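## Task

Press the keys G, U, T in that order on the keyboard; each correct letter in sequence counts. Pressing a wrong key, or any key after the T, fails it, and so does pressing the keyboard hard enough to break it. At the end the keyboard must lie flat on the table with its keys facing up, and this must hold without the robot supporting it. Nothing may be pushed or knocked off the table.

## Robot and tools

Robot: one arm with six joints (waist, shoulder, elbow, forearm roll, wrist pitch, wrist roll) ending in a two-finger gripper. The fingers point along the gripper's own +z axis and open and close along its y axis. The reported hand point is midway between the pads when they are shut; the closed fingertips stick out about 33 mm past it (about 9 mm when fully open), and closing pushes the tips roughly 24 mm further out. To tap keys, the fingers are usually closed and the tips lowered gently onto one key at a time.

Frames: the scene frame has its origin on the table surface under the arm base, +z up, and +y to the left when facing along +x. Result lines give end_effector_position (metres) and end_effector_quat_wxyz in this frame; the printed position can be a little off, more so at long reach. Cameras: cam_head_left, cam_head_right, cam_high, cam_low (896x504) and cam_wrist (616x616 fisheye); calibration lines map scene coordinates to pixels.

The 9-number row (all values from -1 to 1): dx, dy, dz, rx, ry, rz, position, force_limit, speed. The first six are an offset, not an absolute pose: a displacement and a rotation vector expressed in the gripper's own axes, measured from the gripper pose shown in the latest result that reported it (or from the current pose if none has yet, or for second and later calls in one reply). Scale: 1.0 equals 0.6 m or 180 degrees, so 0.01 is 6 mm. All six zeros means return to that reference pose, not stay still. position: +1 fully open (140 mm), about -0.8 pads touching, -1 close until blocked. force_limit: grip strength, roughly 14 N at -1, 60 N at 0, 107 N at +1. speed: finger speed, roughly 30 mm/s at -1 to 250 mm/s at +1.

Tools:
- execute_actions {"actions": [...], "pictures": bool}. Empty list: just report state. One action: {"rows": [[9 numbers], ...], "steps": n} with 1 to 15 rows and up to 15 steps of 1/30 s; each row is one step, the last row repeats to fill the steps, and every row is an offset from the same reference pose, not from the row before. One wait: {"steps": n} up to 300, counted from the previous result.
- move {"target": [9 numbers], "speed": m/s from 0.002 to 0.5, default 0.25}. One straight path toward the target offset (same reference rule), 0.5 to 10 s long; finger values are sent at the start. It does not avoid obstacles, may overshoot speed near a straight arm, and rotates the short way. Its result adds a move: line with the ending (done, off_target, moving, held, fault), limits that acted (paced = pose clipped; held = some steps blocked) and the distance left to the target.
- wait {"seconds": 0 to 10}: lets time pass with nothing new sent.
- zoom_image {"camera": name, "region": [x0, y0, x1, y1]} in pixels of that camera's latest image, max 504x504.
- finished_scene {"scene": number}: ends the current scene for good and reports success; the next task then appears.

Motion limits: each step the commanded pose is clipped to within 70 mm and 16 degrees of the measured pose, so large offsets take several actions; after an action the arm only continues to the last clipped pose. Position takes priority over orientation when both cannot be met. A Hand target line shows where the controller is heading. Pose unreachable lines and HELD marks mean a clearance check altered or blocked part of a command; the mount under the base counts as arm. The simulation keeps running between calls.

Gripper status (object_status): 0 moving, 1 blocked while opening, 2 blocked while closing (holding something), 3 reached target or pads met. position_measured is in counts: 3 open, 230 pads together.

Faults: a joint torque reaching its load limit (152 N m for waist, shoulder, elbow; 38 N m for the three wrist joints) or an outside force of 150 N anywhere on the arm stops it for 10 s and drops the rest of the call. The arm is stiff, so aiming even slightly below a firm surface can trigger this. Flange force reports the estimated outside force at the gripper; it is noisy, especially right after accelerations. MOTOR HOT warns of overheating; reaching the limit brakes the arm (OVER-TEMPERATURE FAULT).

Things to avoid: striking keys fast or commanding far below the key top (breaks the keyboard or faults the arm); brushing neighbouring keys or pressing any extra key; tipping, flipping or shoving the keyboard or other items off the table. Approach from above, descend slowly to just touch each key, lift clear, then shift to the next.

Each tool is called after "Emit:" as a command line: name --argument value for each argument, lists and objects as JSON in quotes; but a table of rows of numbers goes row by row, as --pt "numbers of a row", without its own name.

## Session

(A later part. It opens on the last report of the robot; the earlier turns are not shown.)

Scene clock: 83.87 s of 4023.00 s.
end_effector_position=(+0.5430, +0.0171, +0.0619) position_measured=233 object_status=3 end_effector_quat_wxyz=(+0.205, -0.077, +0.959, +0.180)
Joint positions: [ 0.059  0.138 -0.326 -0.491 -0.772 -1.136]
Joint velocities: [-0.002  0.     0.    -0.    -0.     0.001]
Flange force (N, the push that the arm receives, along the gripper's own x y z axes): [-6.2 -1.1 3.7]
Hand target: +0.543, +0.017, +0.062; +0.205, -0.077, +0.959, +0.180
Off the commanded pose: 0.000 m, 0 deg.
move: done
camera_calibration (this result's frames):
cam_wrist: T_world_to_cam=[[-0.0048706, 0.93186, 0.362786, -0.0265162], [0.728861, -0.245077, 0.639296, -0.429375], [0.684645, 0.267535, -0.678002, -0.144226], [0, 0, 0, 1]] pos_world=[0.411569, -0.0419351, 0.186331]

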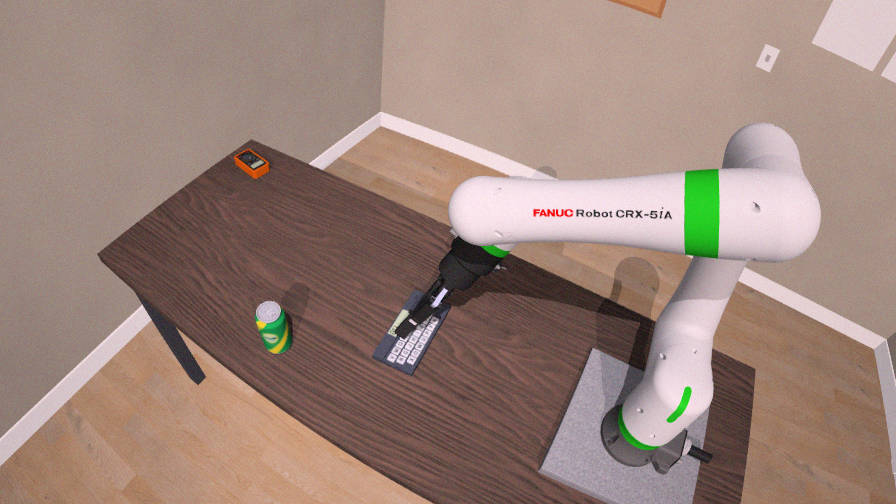

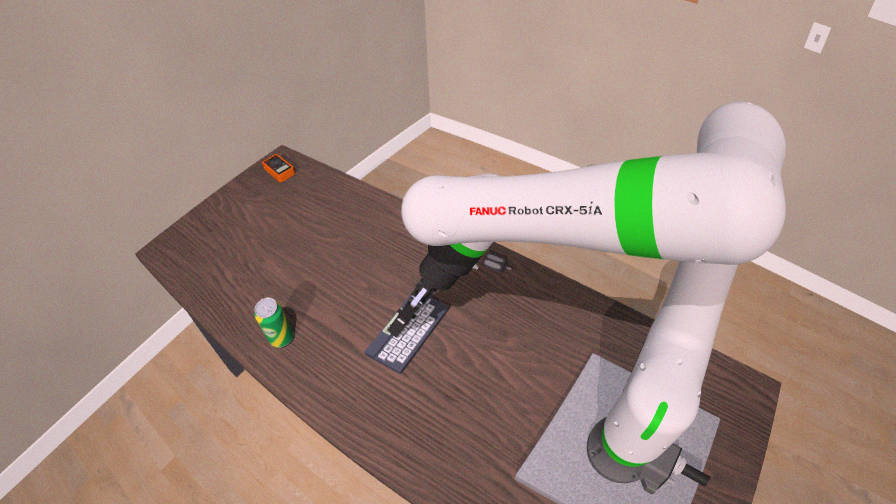

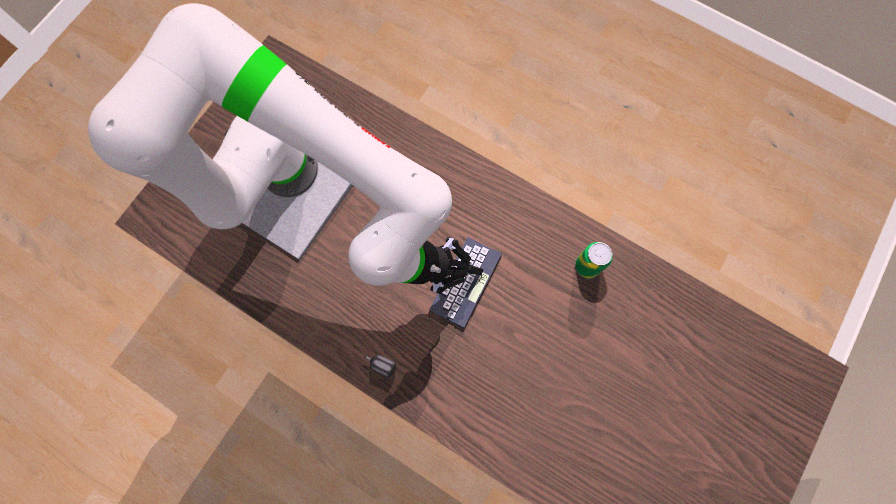

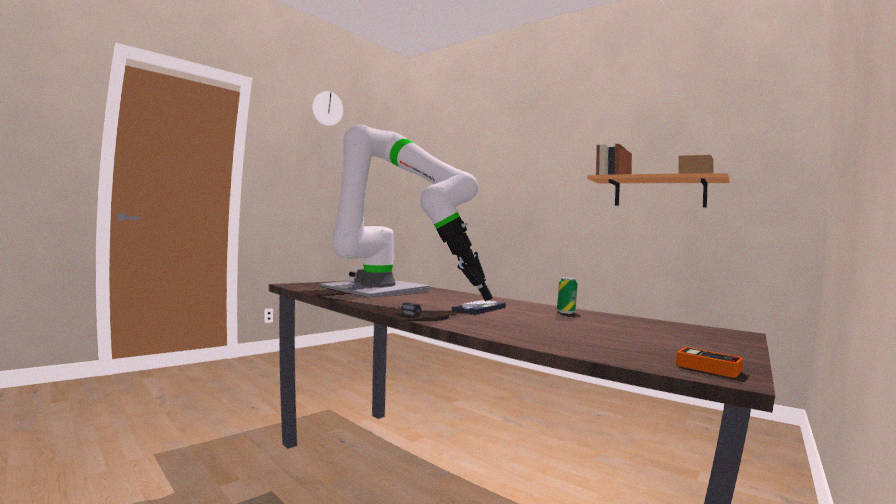

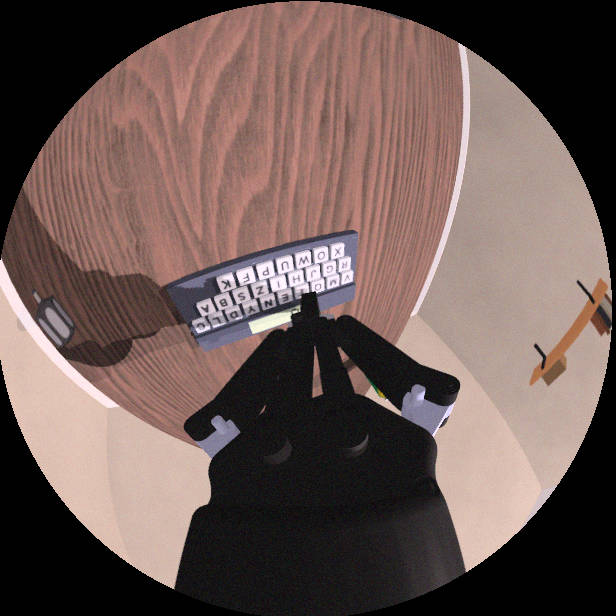

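Emit:
move --target '[0.00330, -0.002458, 0.006669, 0, 0, 0, -1, 0, 0]' --speed 0.01

Emit:
move --target '[0.001615, -0.001203, 0.003264, 0, 0, 0, -1, 0, 0]' --speed 0.004

Emit:
zoom_image --camera "cam_wrist" --region '[240, 240, 350, 340]'

Emit:
zoom_image --camera "cam_high" --region '[430, 240, 510, 330]'

Scene clock: 88.03 s of 4023.00 s.
end_effector_position=(+0.5430, +0.0171, +0.0572) position_measured=233 object_status=3 end_effector_quat_wxyz=(+0.205, -0.077, +0.959, +0.180)
Joint positions: [ 0.058  0.146 -0.329 -0.497 -0.764 -1.127]
Joint velocities: [ 0.    -0.001 -0.     0.001  0.     0.   ]
Flange force (N, the push that the arm receives, along the gripper's own x y z axes): [-5.9 -1.3 4.1]
Hand target: +0.543, +0.017, +0.057; +0.205, -0.077, +0.959, +0.180
Off the commanded pose: 0.000 m, 0 deg.
After step 90, 0.47 s passed at rest.
move: done
camera_calibration (this result's frames):
cam_wrist: T_world_to_cam=[[-0.00487854, 0.931859, 0.362788, -0.0248103], [0.728851, -0.245077, 0.639307, -0.426374], [0.684655, 0.267537, -0.67799, -0.147425], [0, 0, 0, 1]] pos_world=[0.411577, -0.0419331, 0.181632]

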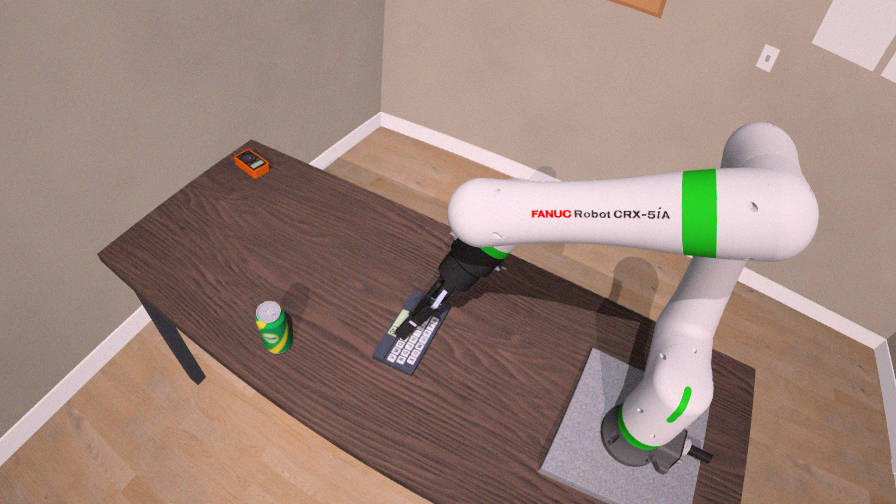

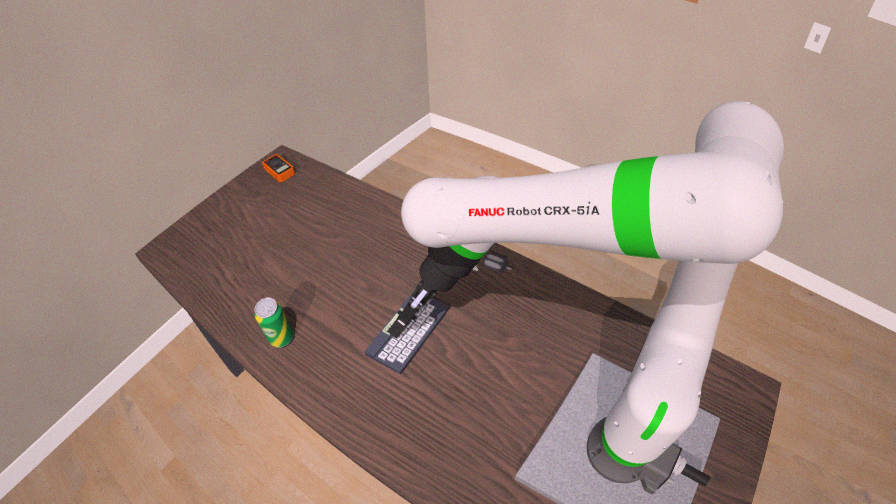

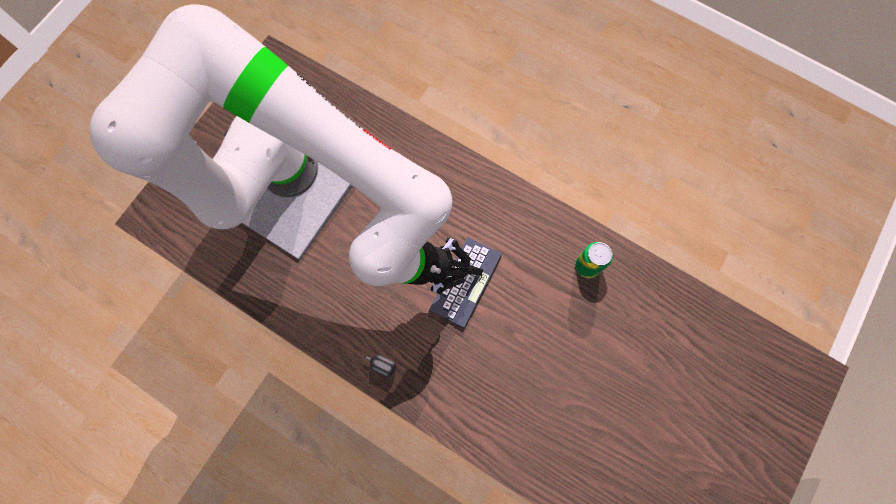

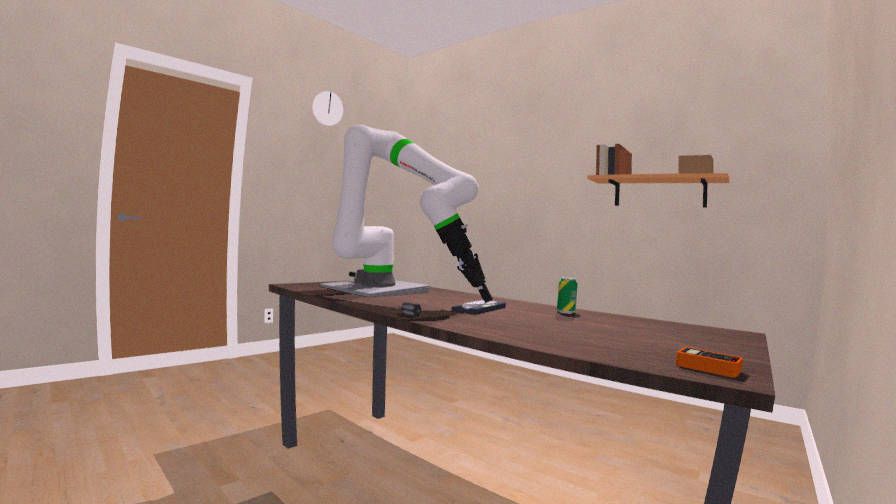

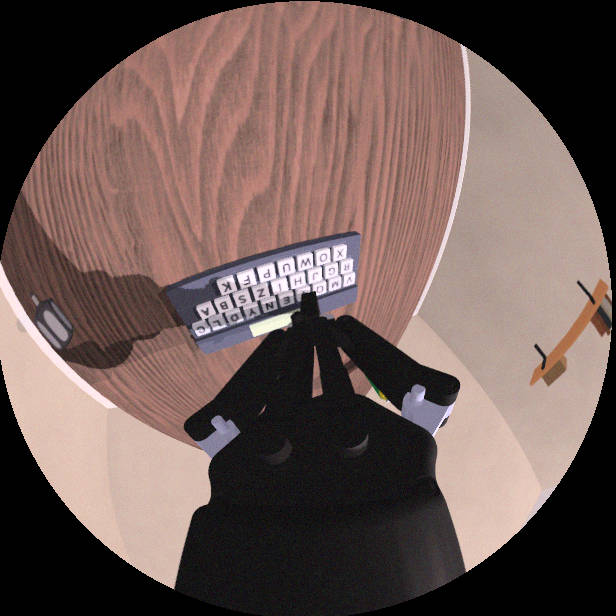

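Scene clock: 88.83 s of 4023.00 s.
end_effector_position=(+0.5430, +0.0171, +0.0549) position_measured=233 object_status=3 end_effector_quat_wxyz=(+0.205, -0.077, +0.959, +0.180)
Joint positions: [ 0.057  0.149 -0.33  -0.5   -0.759 -1.123]
Joint velocities: [-0.001  0.001  0.    -0.001 -0.001  0.001]
Flange force (N, the push that the arm receives, along the gripper's own x y z axes): [-8.0 -4.3 4.1]
Hand target: +0.543, +0.017, +0.055; +0.205, -0.077, +0.959, +0.180
Off the commanded pose: 0.000 m, 0 deg.
move: done
camera_calibration (this result's frames):
cam_wrist: T_world_to_cam=[[-0.00487658, 0.931858, 0.36279, -0.0239758], [0.728845, -0.245082, 0.639312, -0.424905], [0.684662, 0.267535, -0.677985, -0.148991], [0, 0, 0, 1]] pos_world=[0.411581, -0.0419343, 0.179332]

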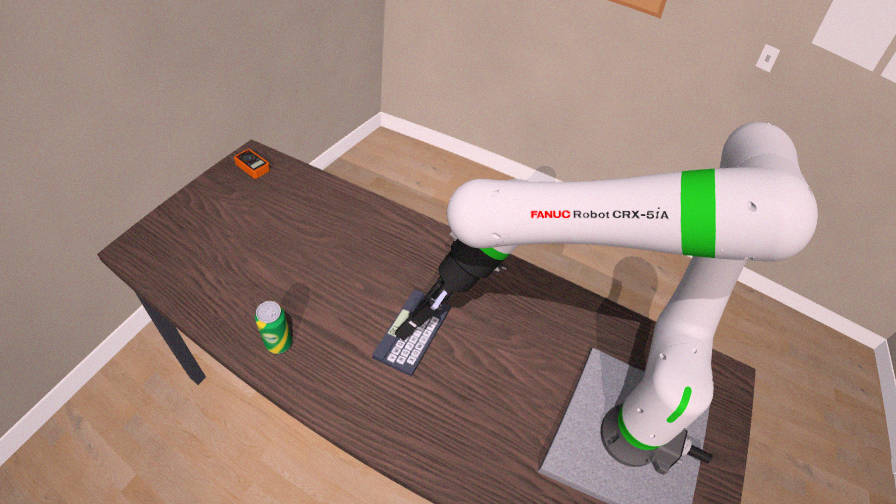

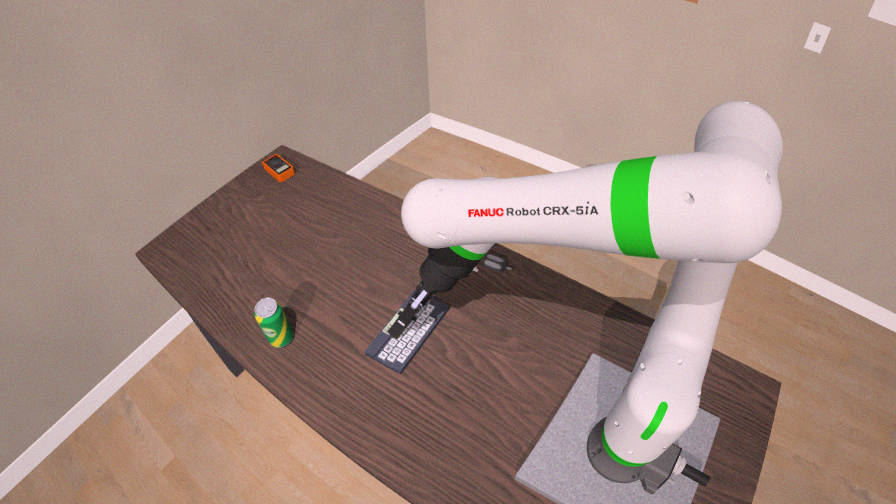

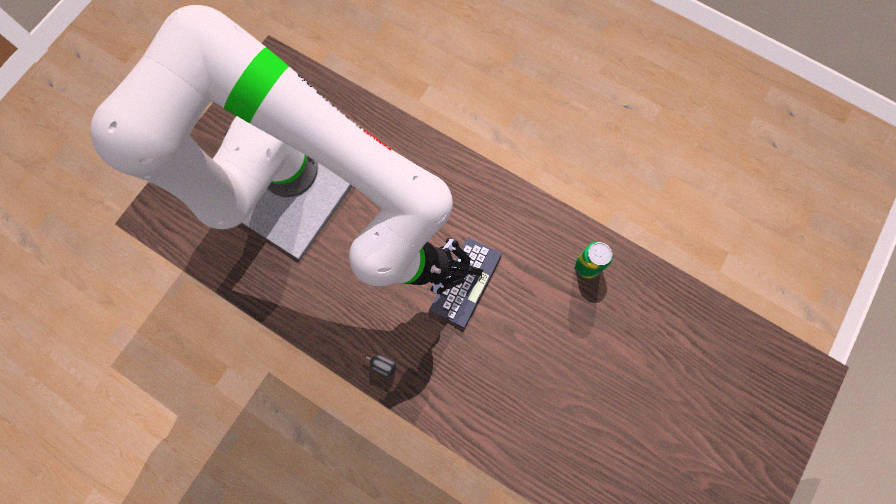

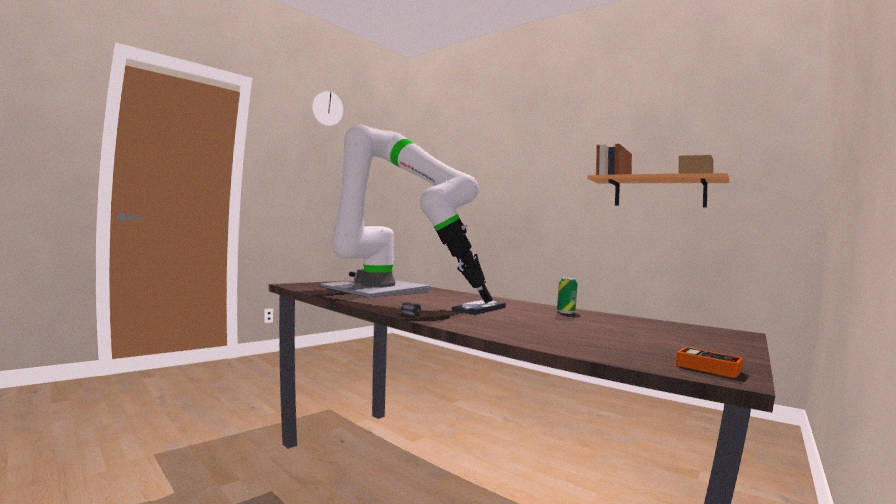

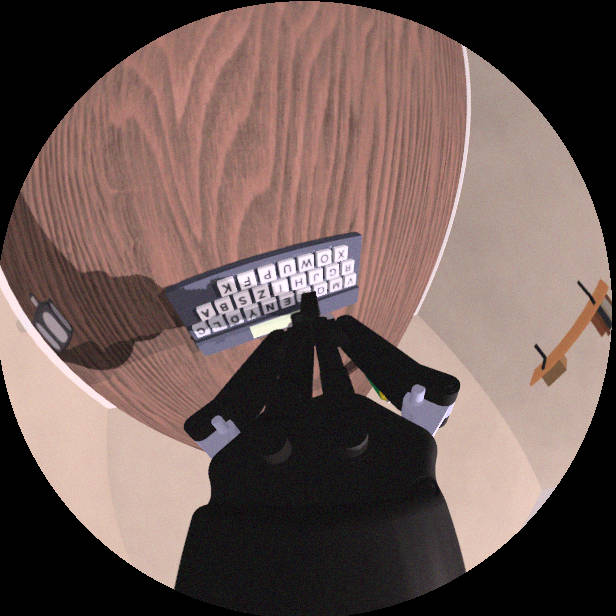

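Region (240, 240, 350, 340) of cam_wrist's 616x616 image, scaled by 4.582, with more detail than that image has; it fills the top 458 rows of this view, and the rest is white.

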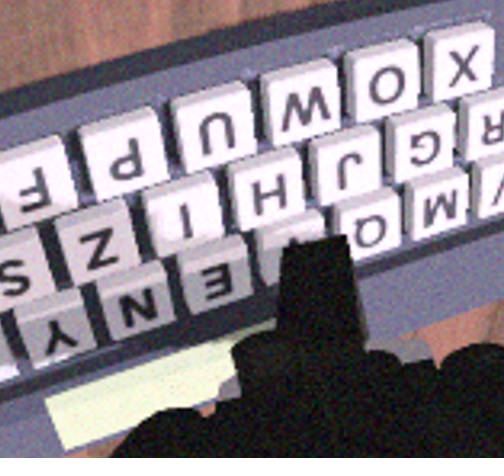

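Region (430, 240, 510, 330) of cam_high's 896x504 image, scaled by 5.600, with more detail than that image has.

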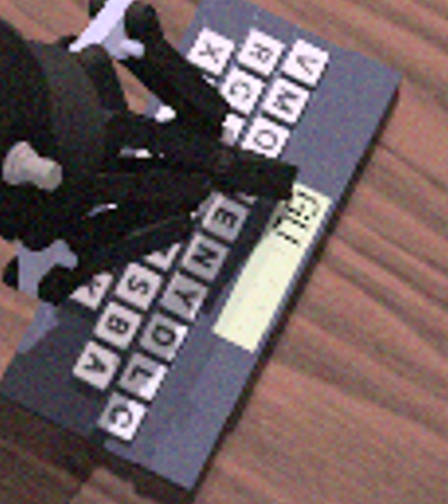

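Emit:
move --target '[0.000772, -0.000575, 0.001561, 0, 0, 0, -1, 0, 0]' --speed 0.003

Emit:
zoom_image --camera "cam_high" --region '[430, 240, 510, 330]'

Scene clock: 90.30 s of 4023.00 s.
end_effector_position=(+0.5430, +0.0171, +0.0538) position_measured=233 object_status=3 end_effector_quat_wxyz=(+0.205, -0.077, +0.959, +0.180)
Joint positions: [ 0.057  0.151 -0.331 -0.501 -0.757 -1.121]
Joint velocities: [ 0.001 -0.001 -0.    -0.002  0.    -0.001]
Flange force (N, the push that the arm receives, along the gripper's own x y z axes): [-5.7 -3.5 3.2]
Hand target: +0.543, +0.017, +0.054; +0.205, -0.077, +0.959, +0.180
Off the commanded pose: 0.000 m, 0 deg.
move: done
camera_calibration (this result's frames):
cam_wrist: T_world_to_cam=[[-0.00487586, 0.931858, 0.362791, -0.0235769], [0.728841, -0.245085, 0.639315, -0.424202], [0.684665, 0.267534, -0.677981, -0.14974], [0, 0, 0, 1]] pos_world=[0.411583, -0.0419347, 0.178232]

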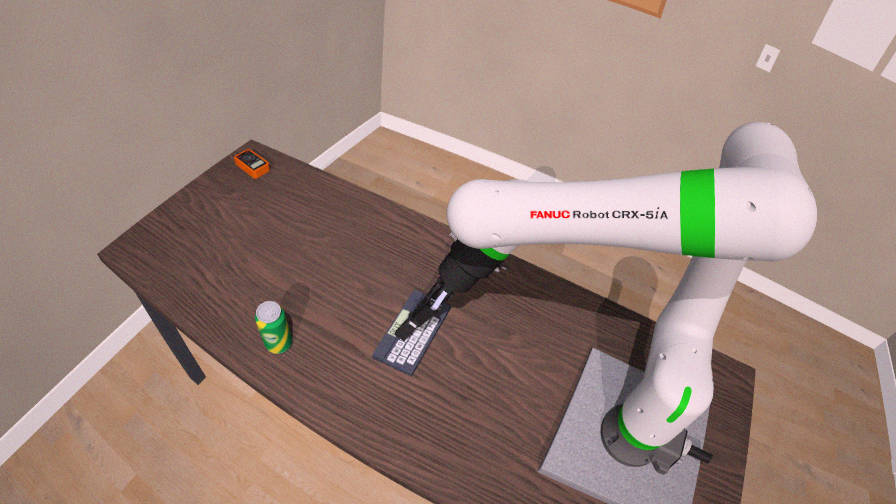

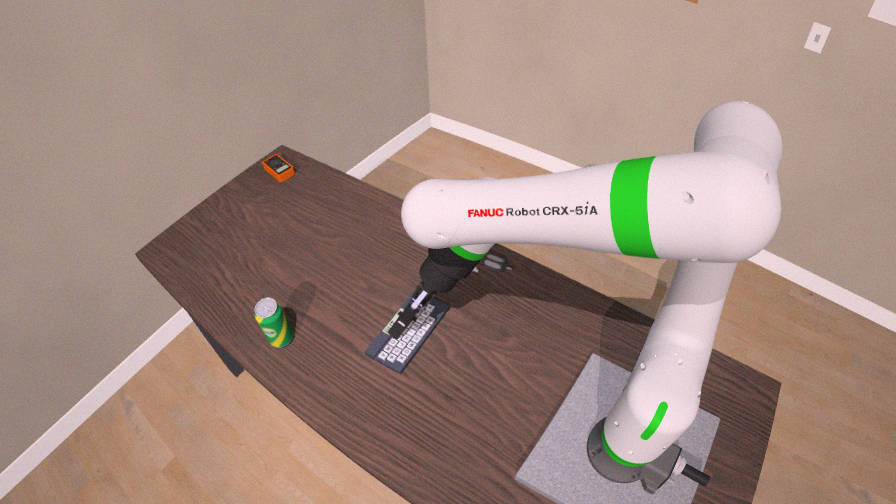

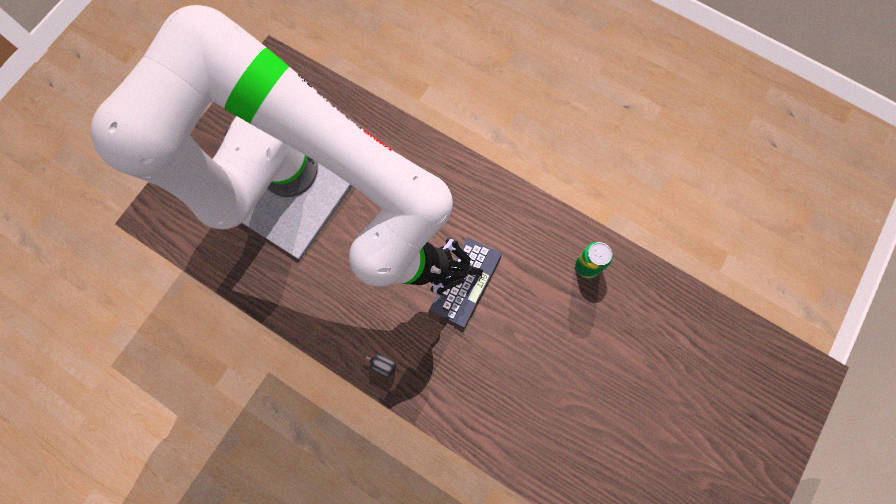

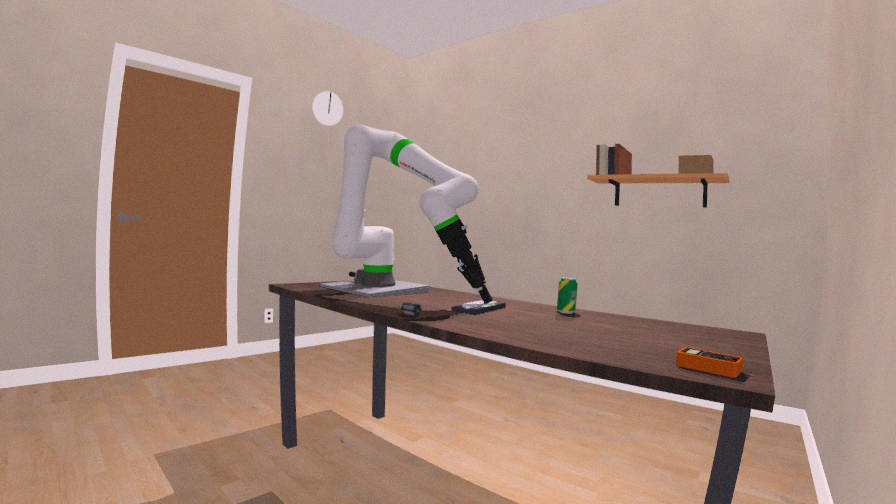

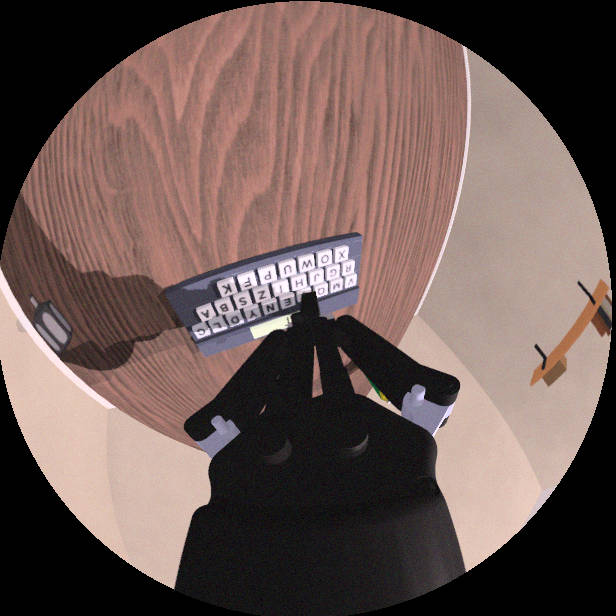

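Region (430, 240, 510, 330) of cam_high's 896x504 image, scaled by 5.600, with more detail than that image has.

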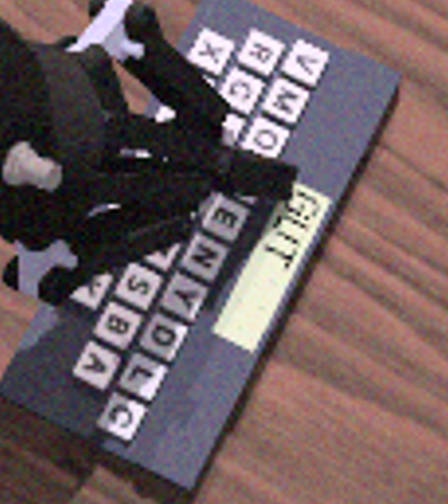

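GUT typed. Lift clear.

Emit:
move --target '[-0.02106, 0.01569, -0.04257, 0, 0, 0, -1, 0, 0]' --speed 0.05

Emit:
zoom_image --camera "cam_high" --region '[430, 240, 510, 330]'

Scene clock: 92.43 s of 4023.00 s.
end_effector_position=(+0.5430, +0.0171, +0.0838) position_measured=233 object_status=3 end_effector_quat_wxyz=(+0.205, -0.077, +0.959, +0.180)
Joint positions: [ 0.065  0.106 -0.309 -0.467 -0.813 -1.174]
Joint velocities: [-0.001 -0.     0.     0.001 -0.001 -0.   ]
Flange force (N, the push that the arm receives, along the gripper's own x y z axes): [-6.3 -3.1 2.7]
Hand target: +0.543, +0.017, +0.084; +0.205, -0.077, +0.959, +0.180
Off the commanded pose: 0.000 m, 0 deg.
move: done
camera_calibration (this result's frames):
cam_wrist: T_world_to_cam=[[-0.00490363, 0.931867, 0.362767, -0.0344617], [0.728905, -0.245024, 0.639266, -0.443365], [0.684597, 0.267557, -0.678041, -0.129322], [0, 0, 0, 1]] pos_world=[0.411535, -0.0419205, 0.208244]

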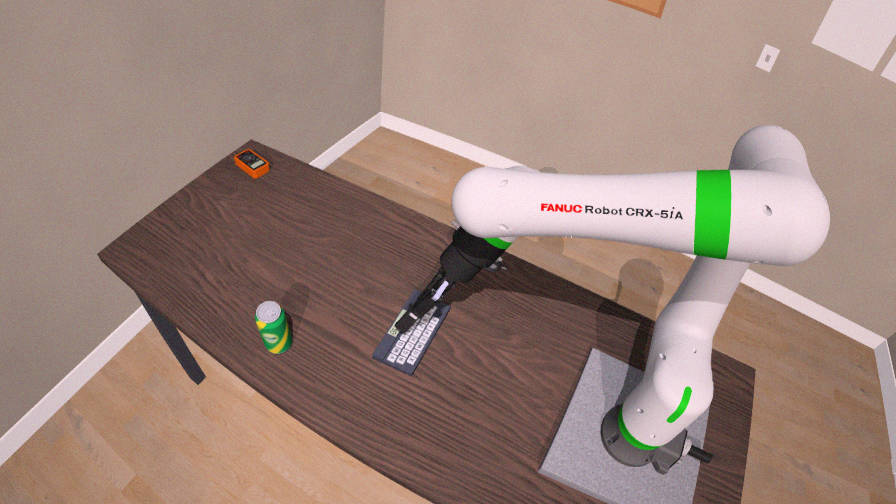

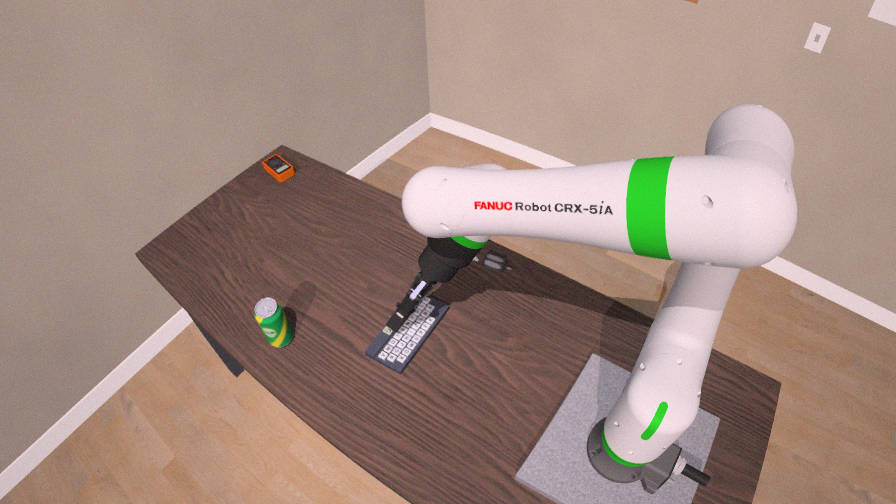

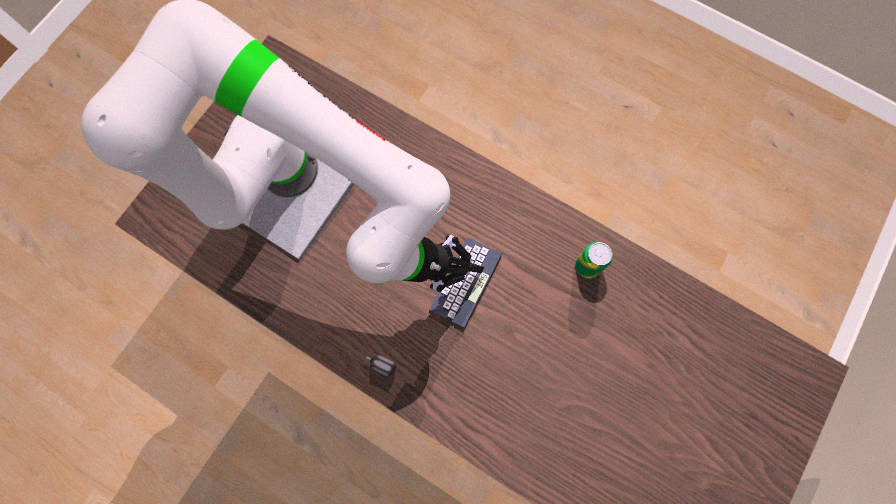

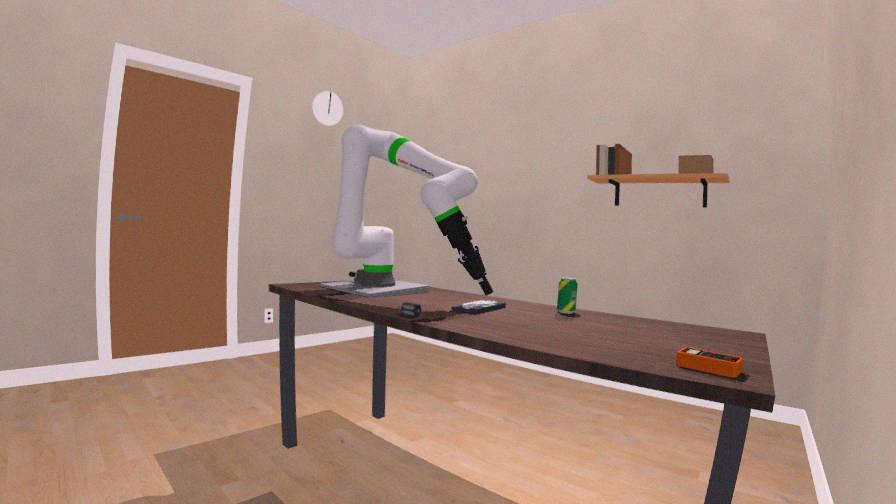

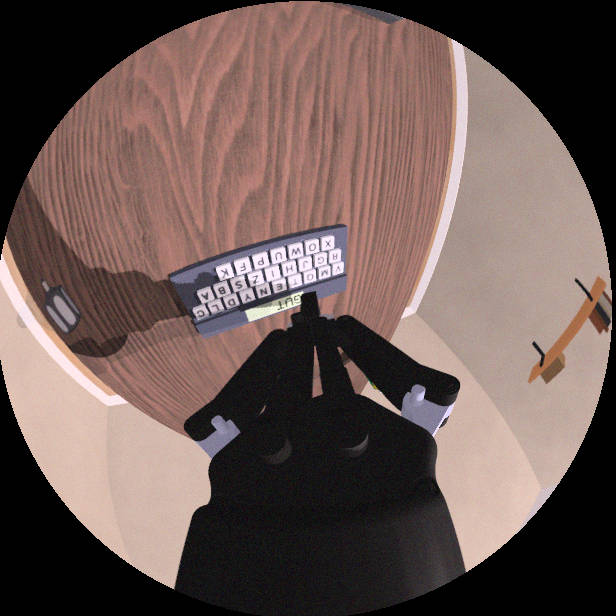

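Region (430, 240, 510, 330) of cam_high's 896x504 image, scaled by 5.600, with more detail than that image has.

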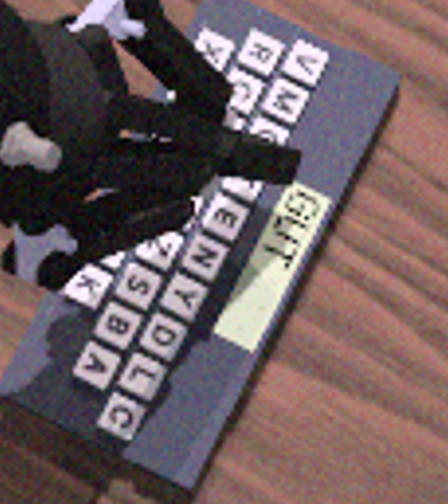

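Emit:
finished_scene --scene 2

The scene is finished: the task was done.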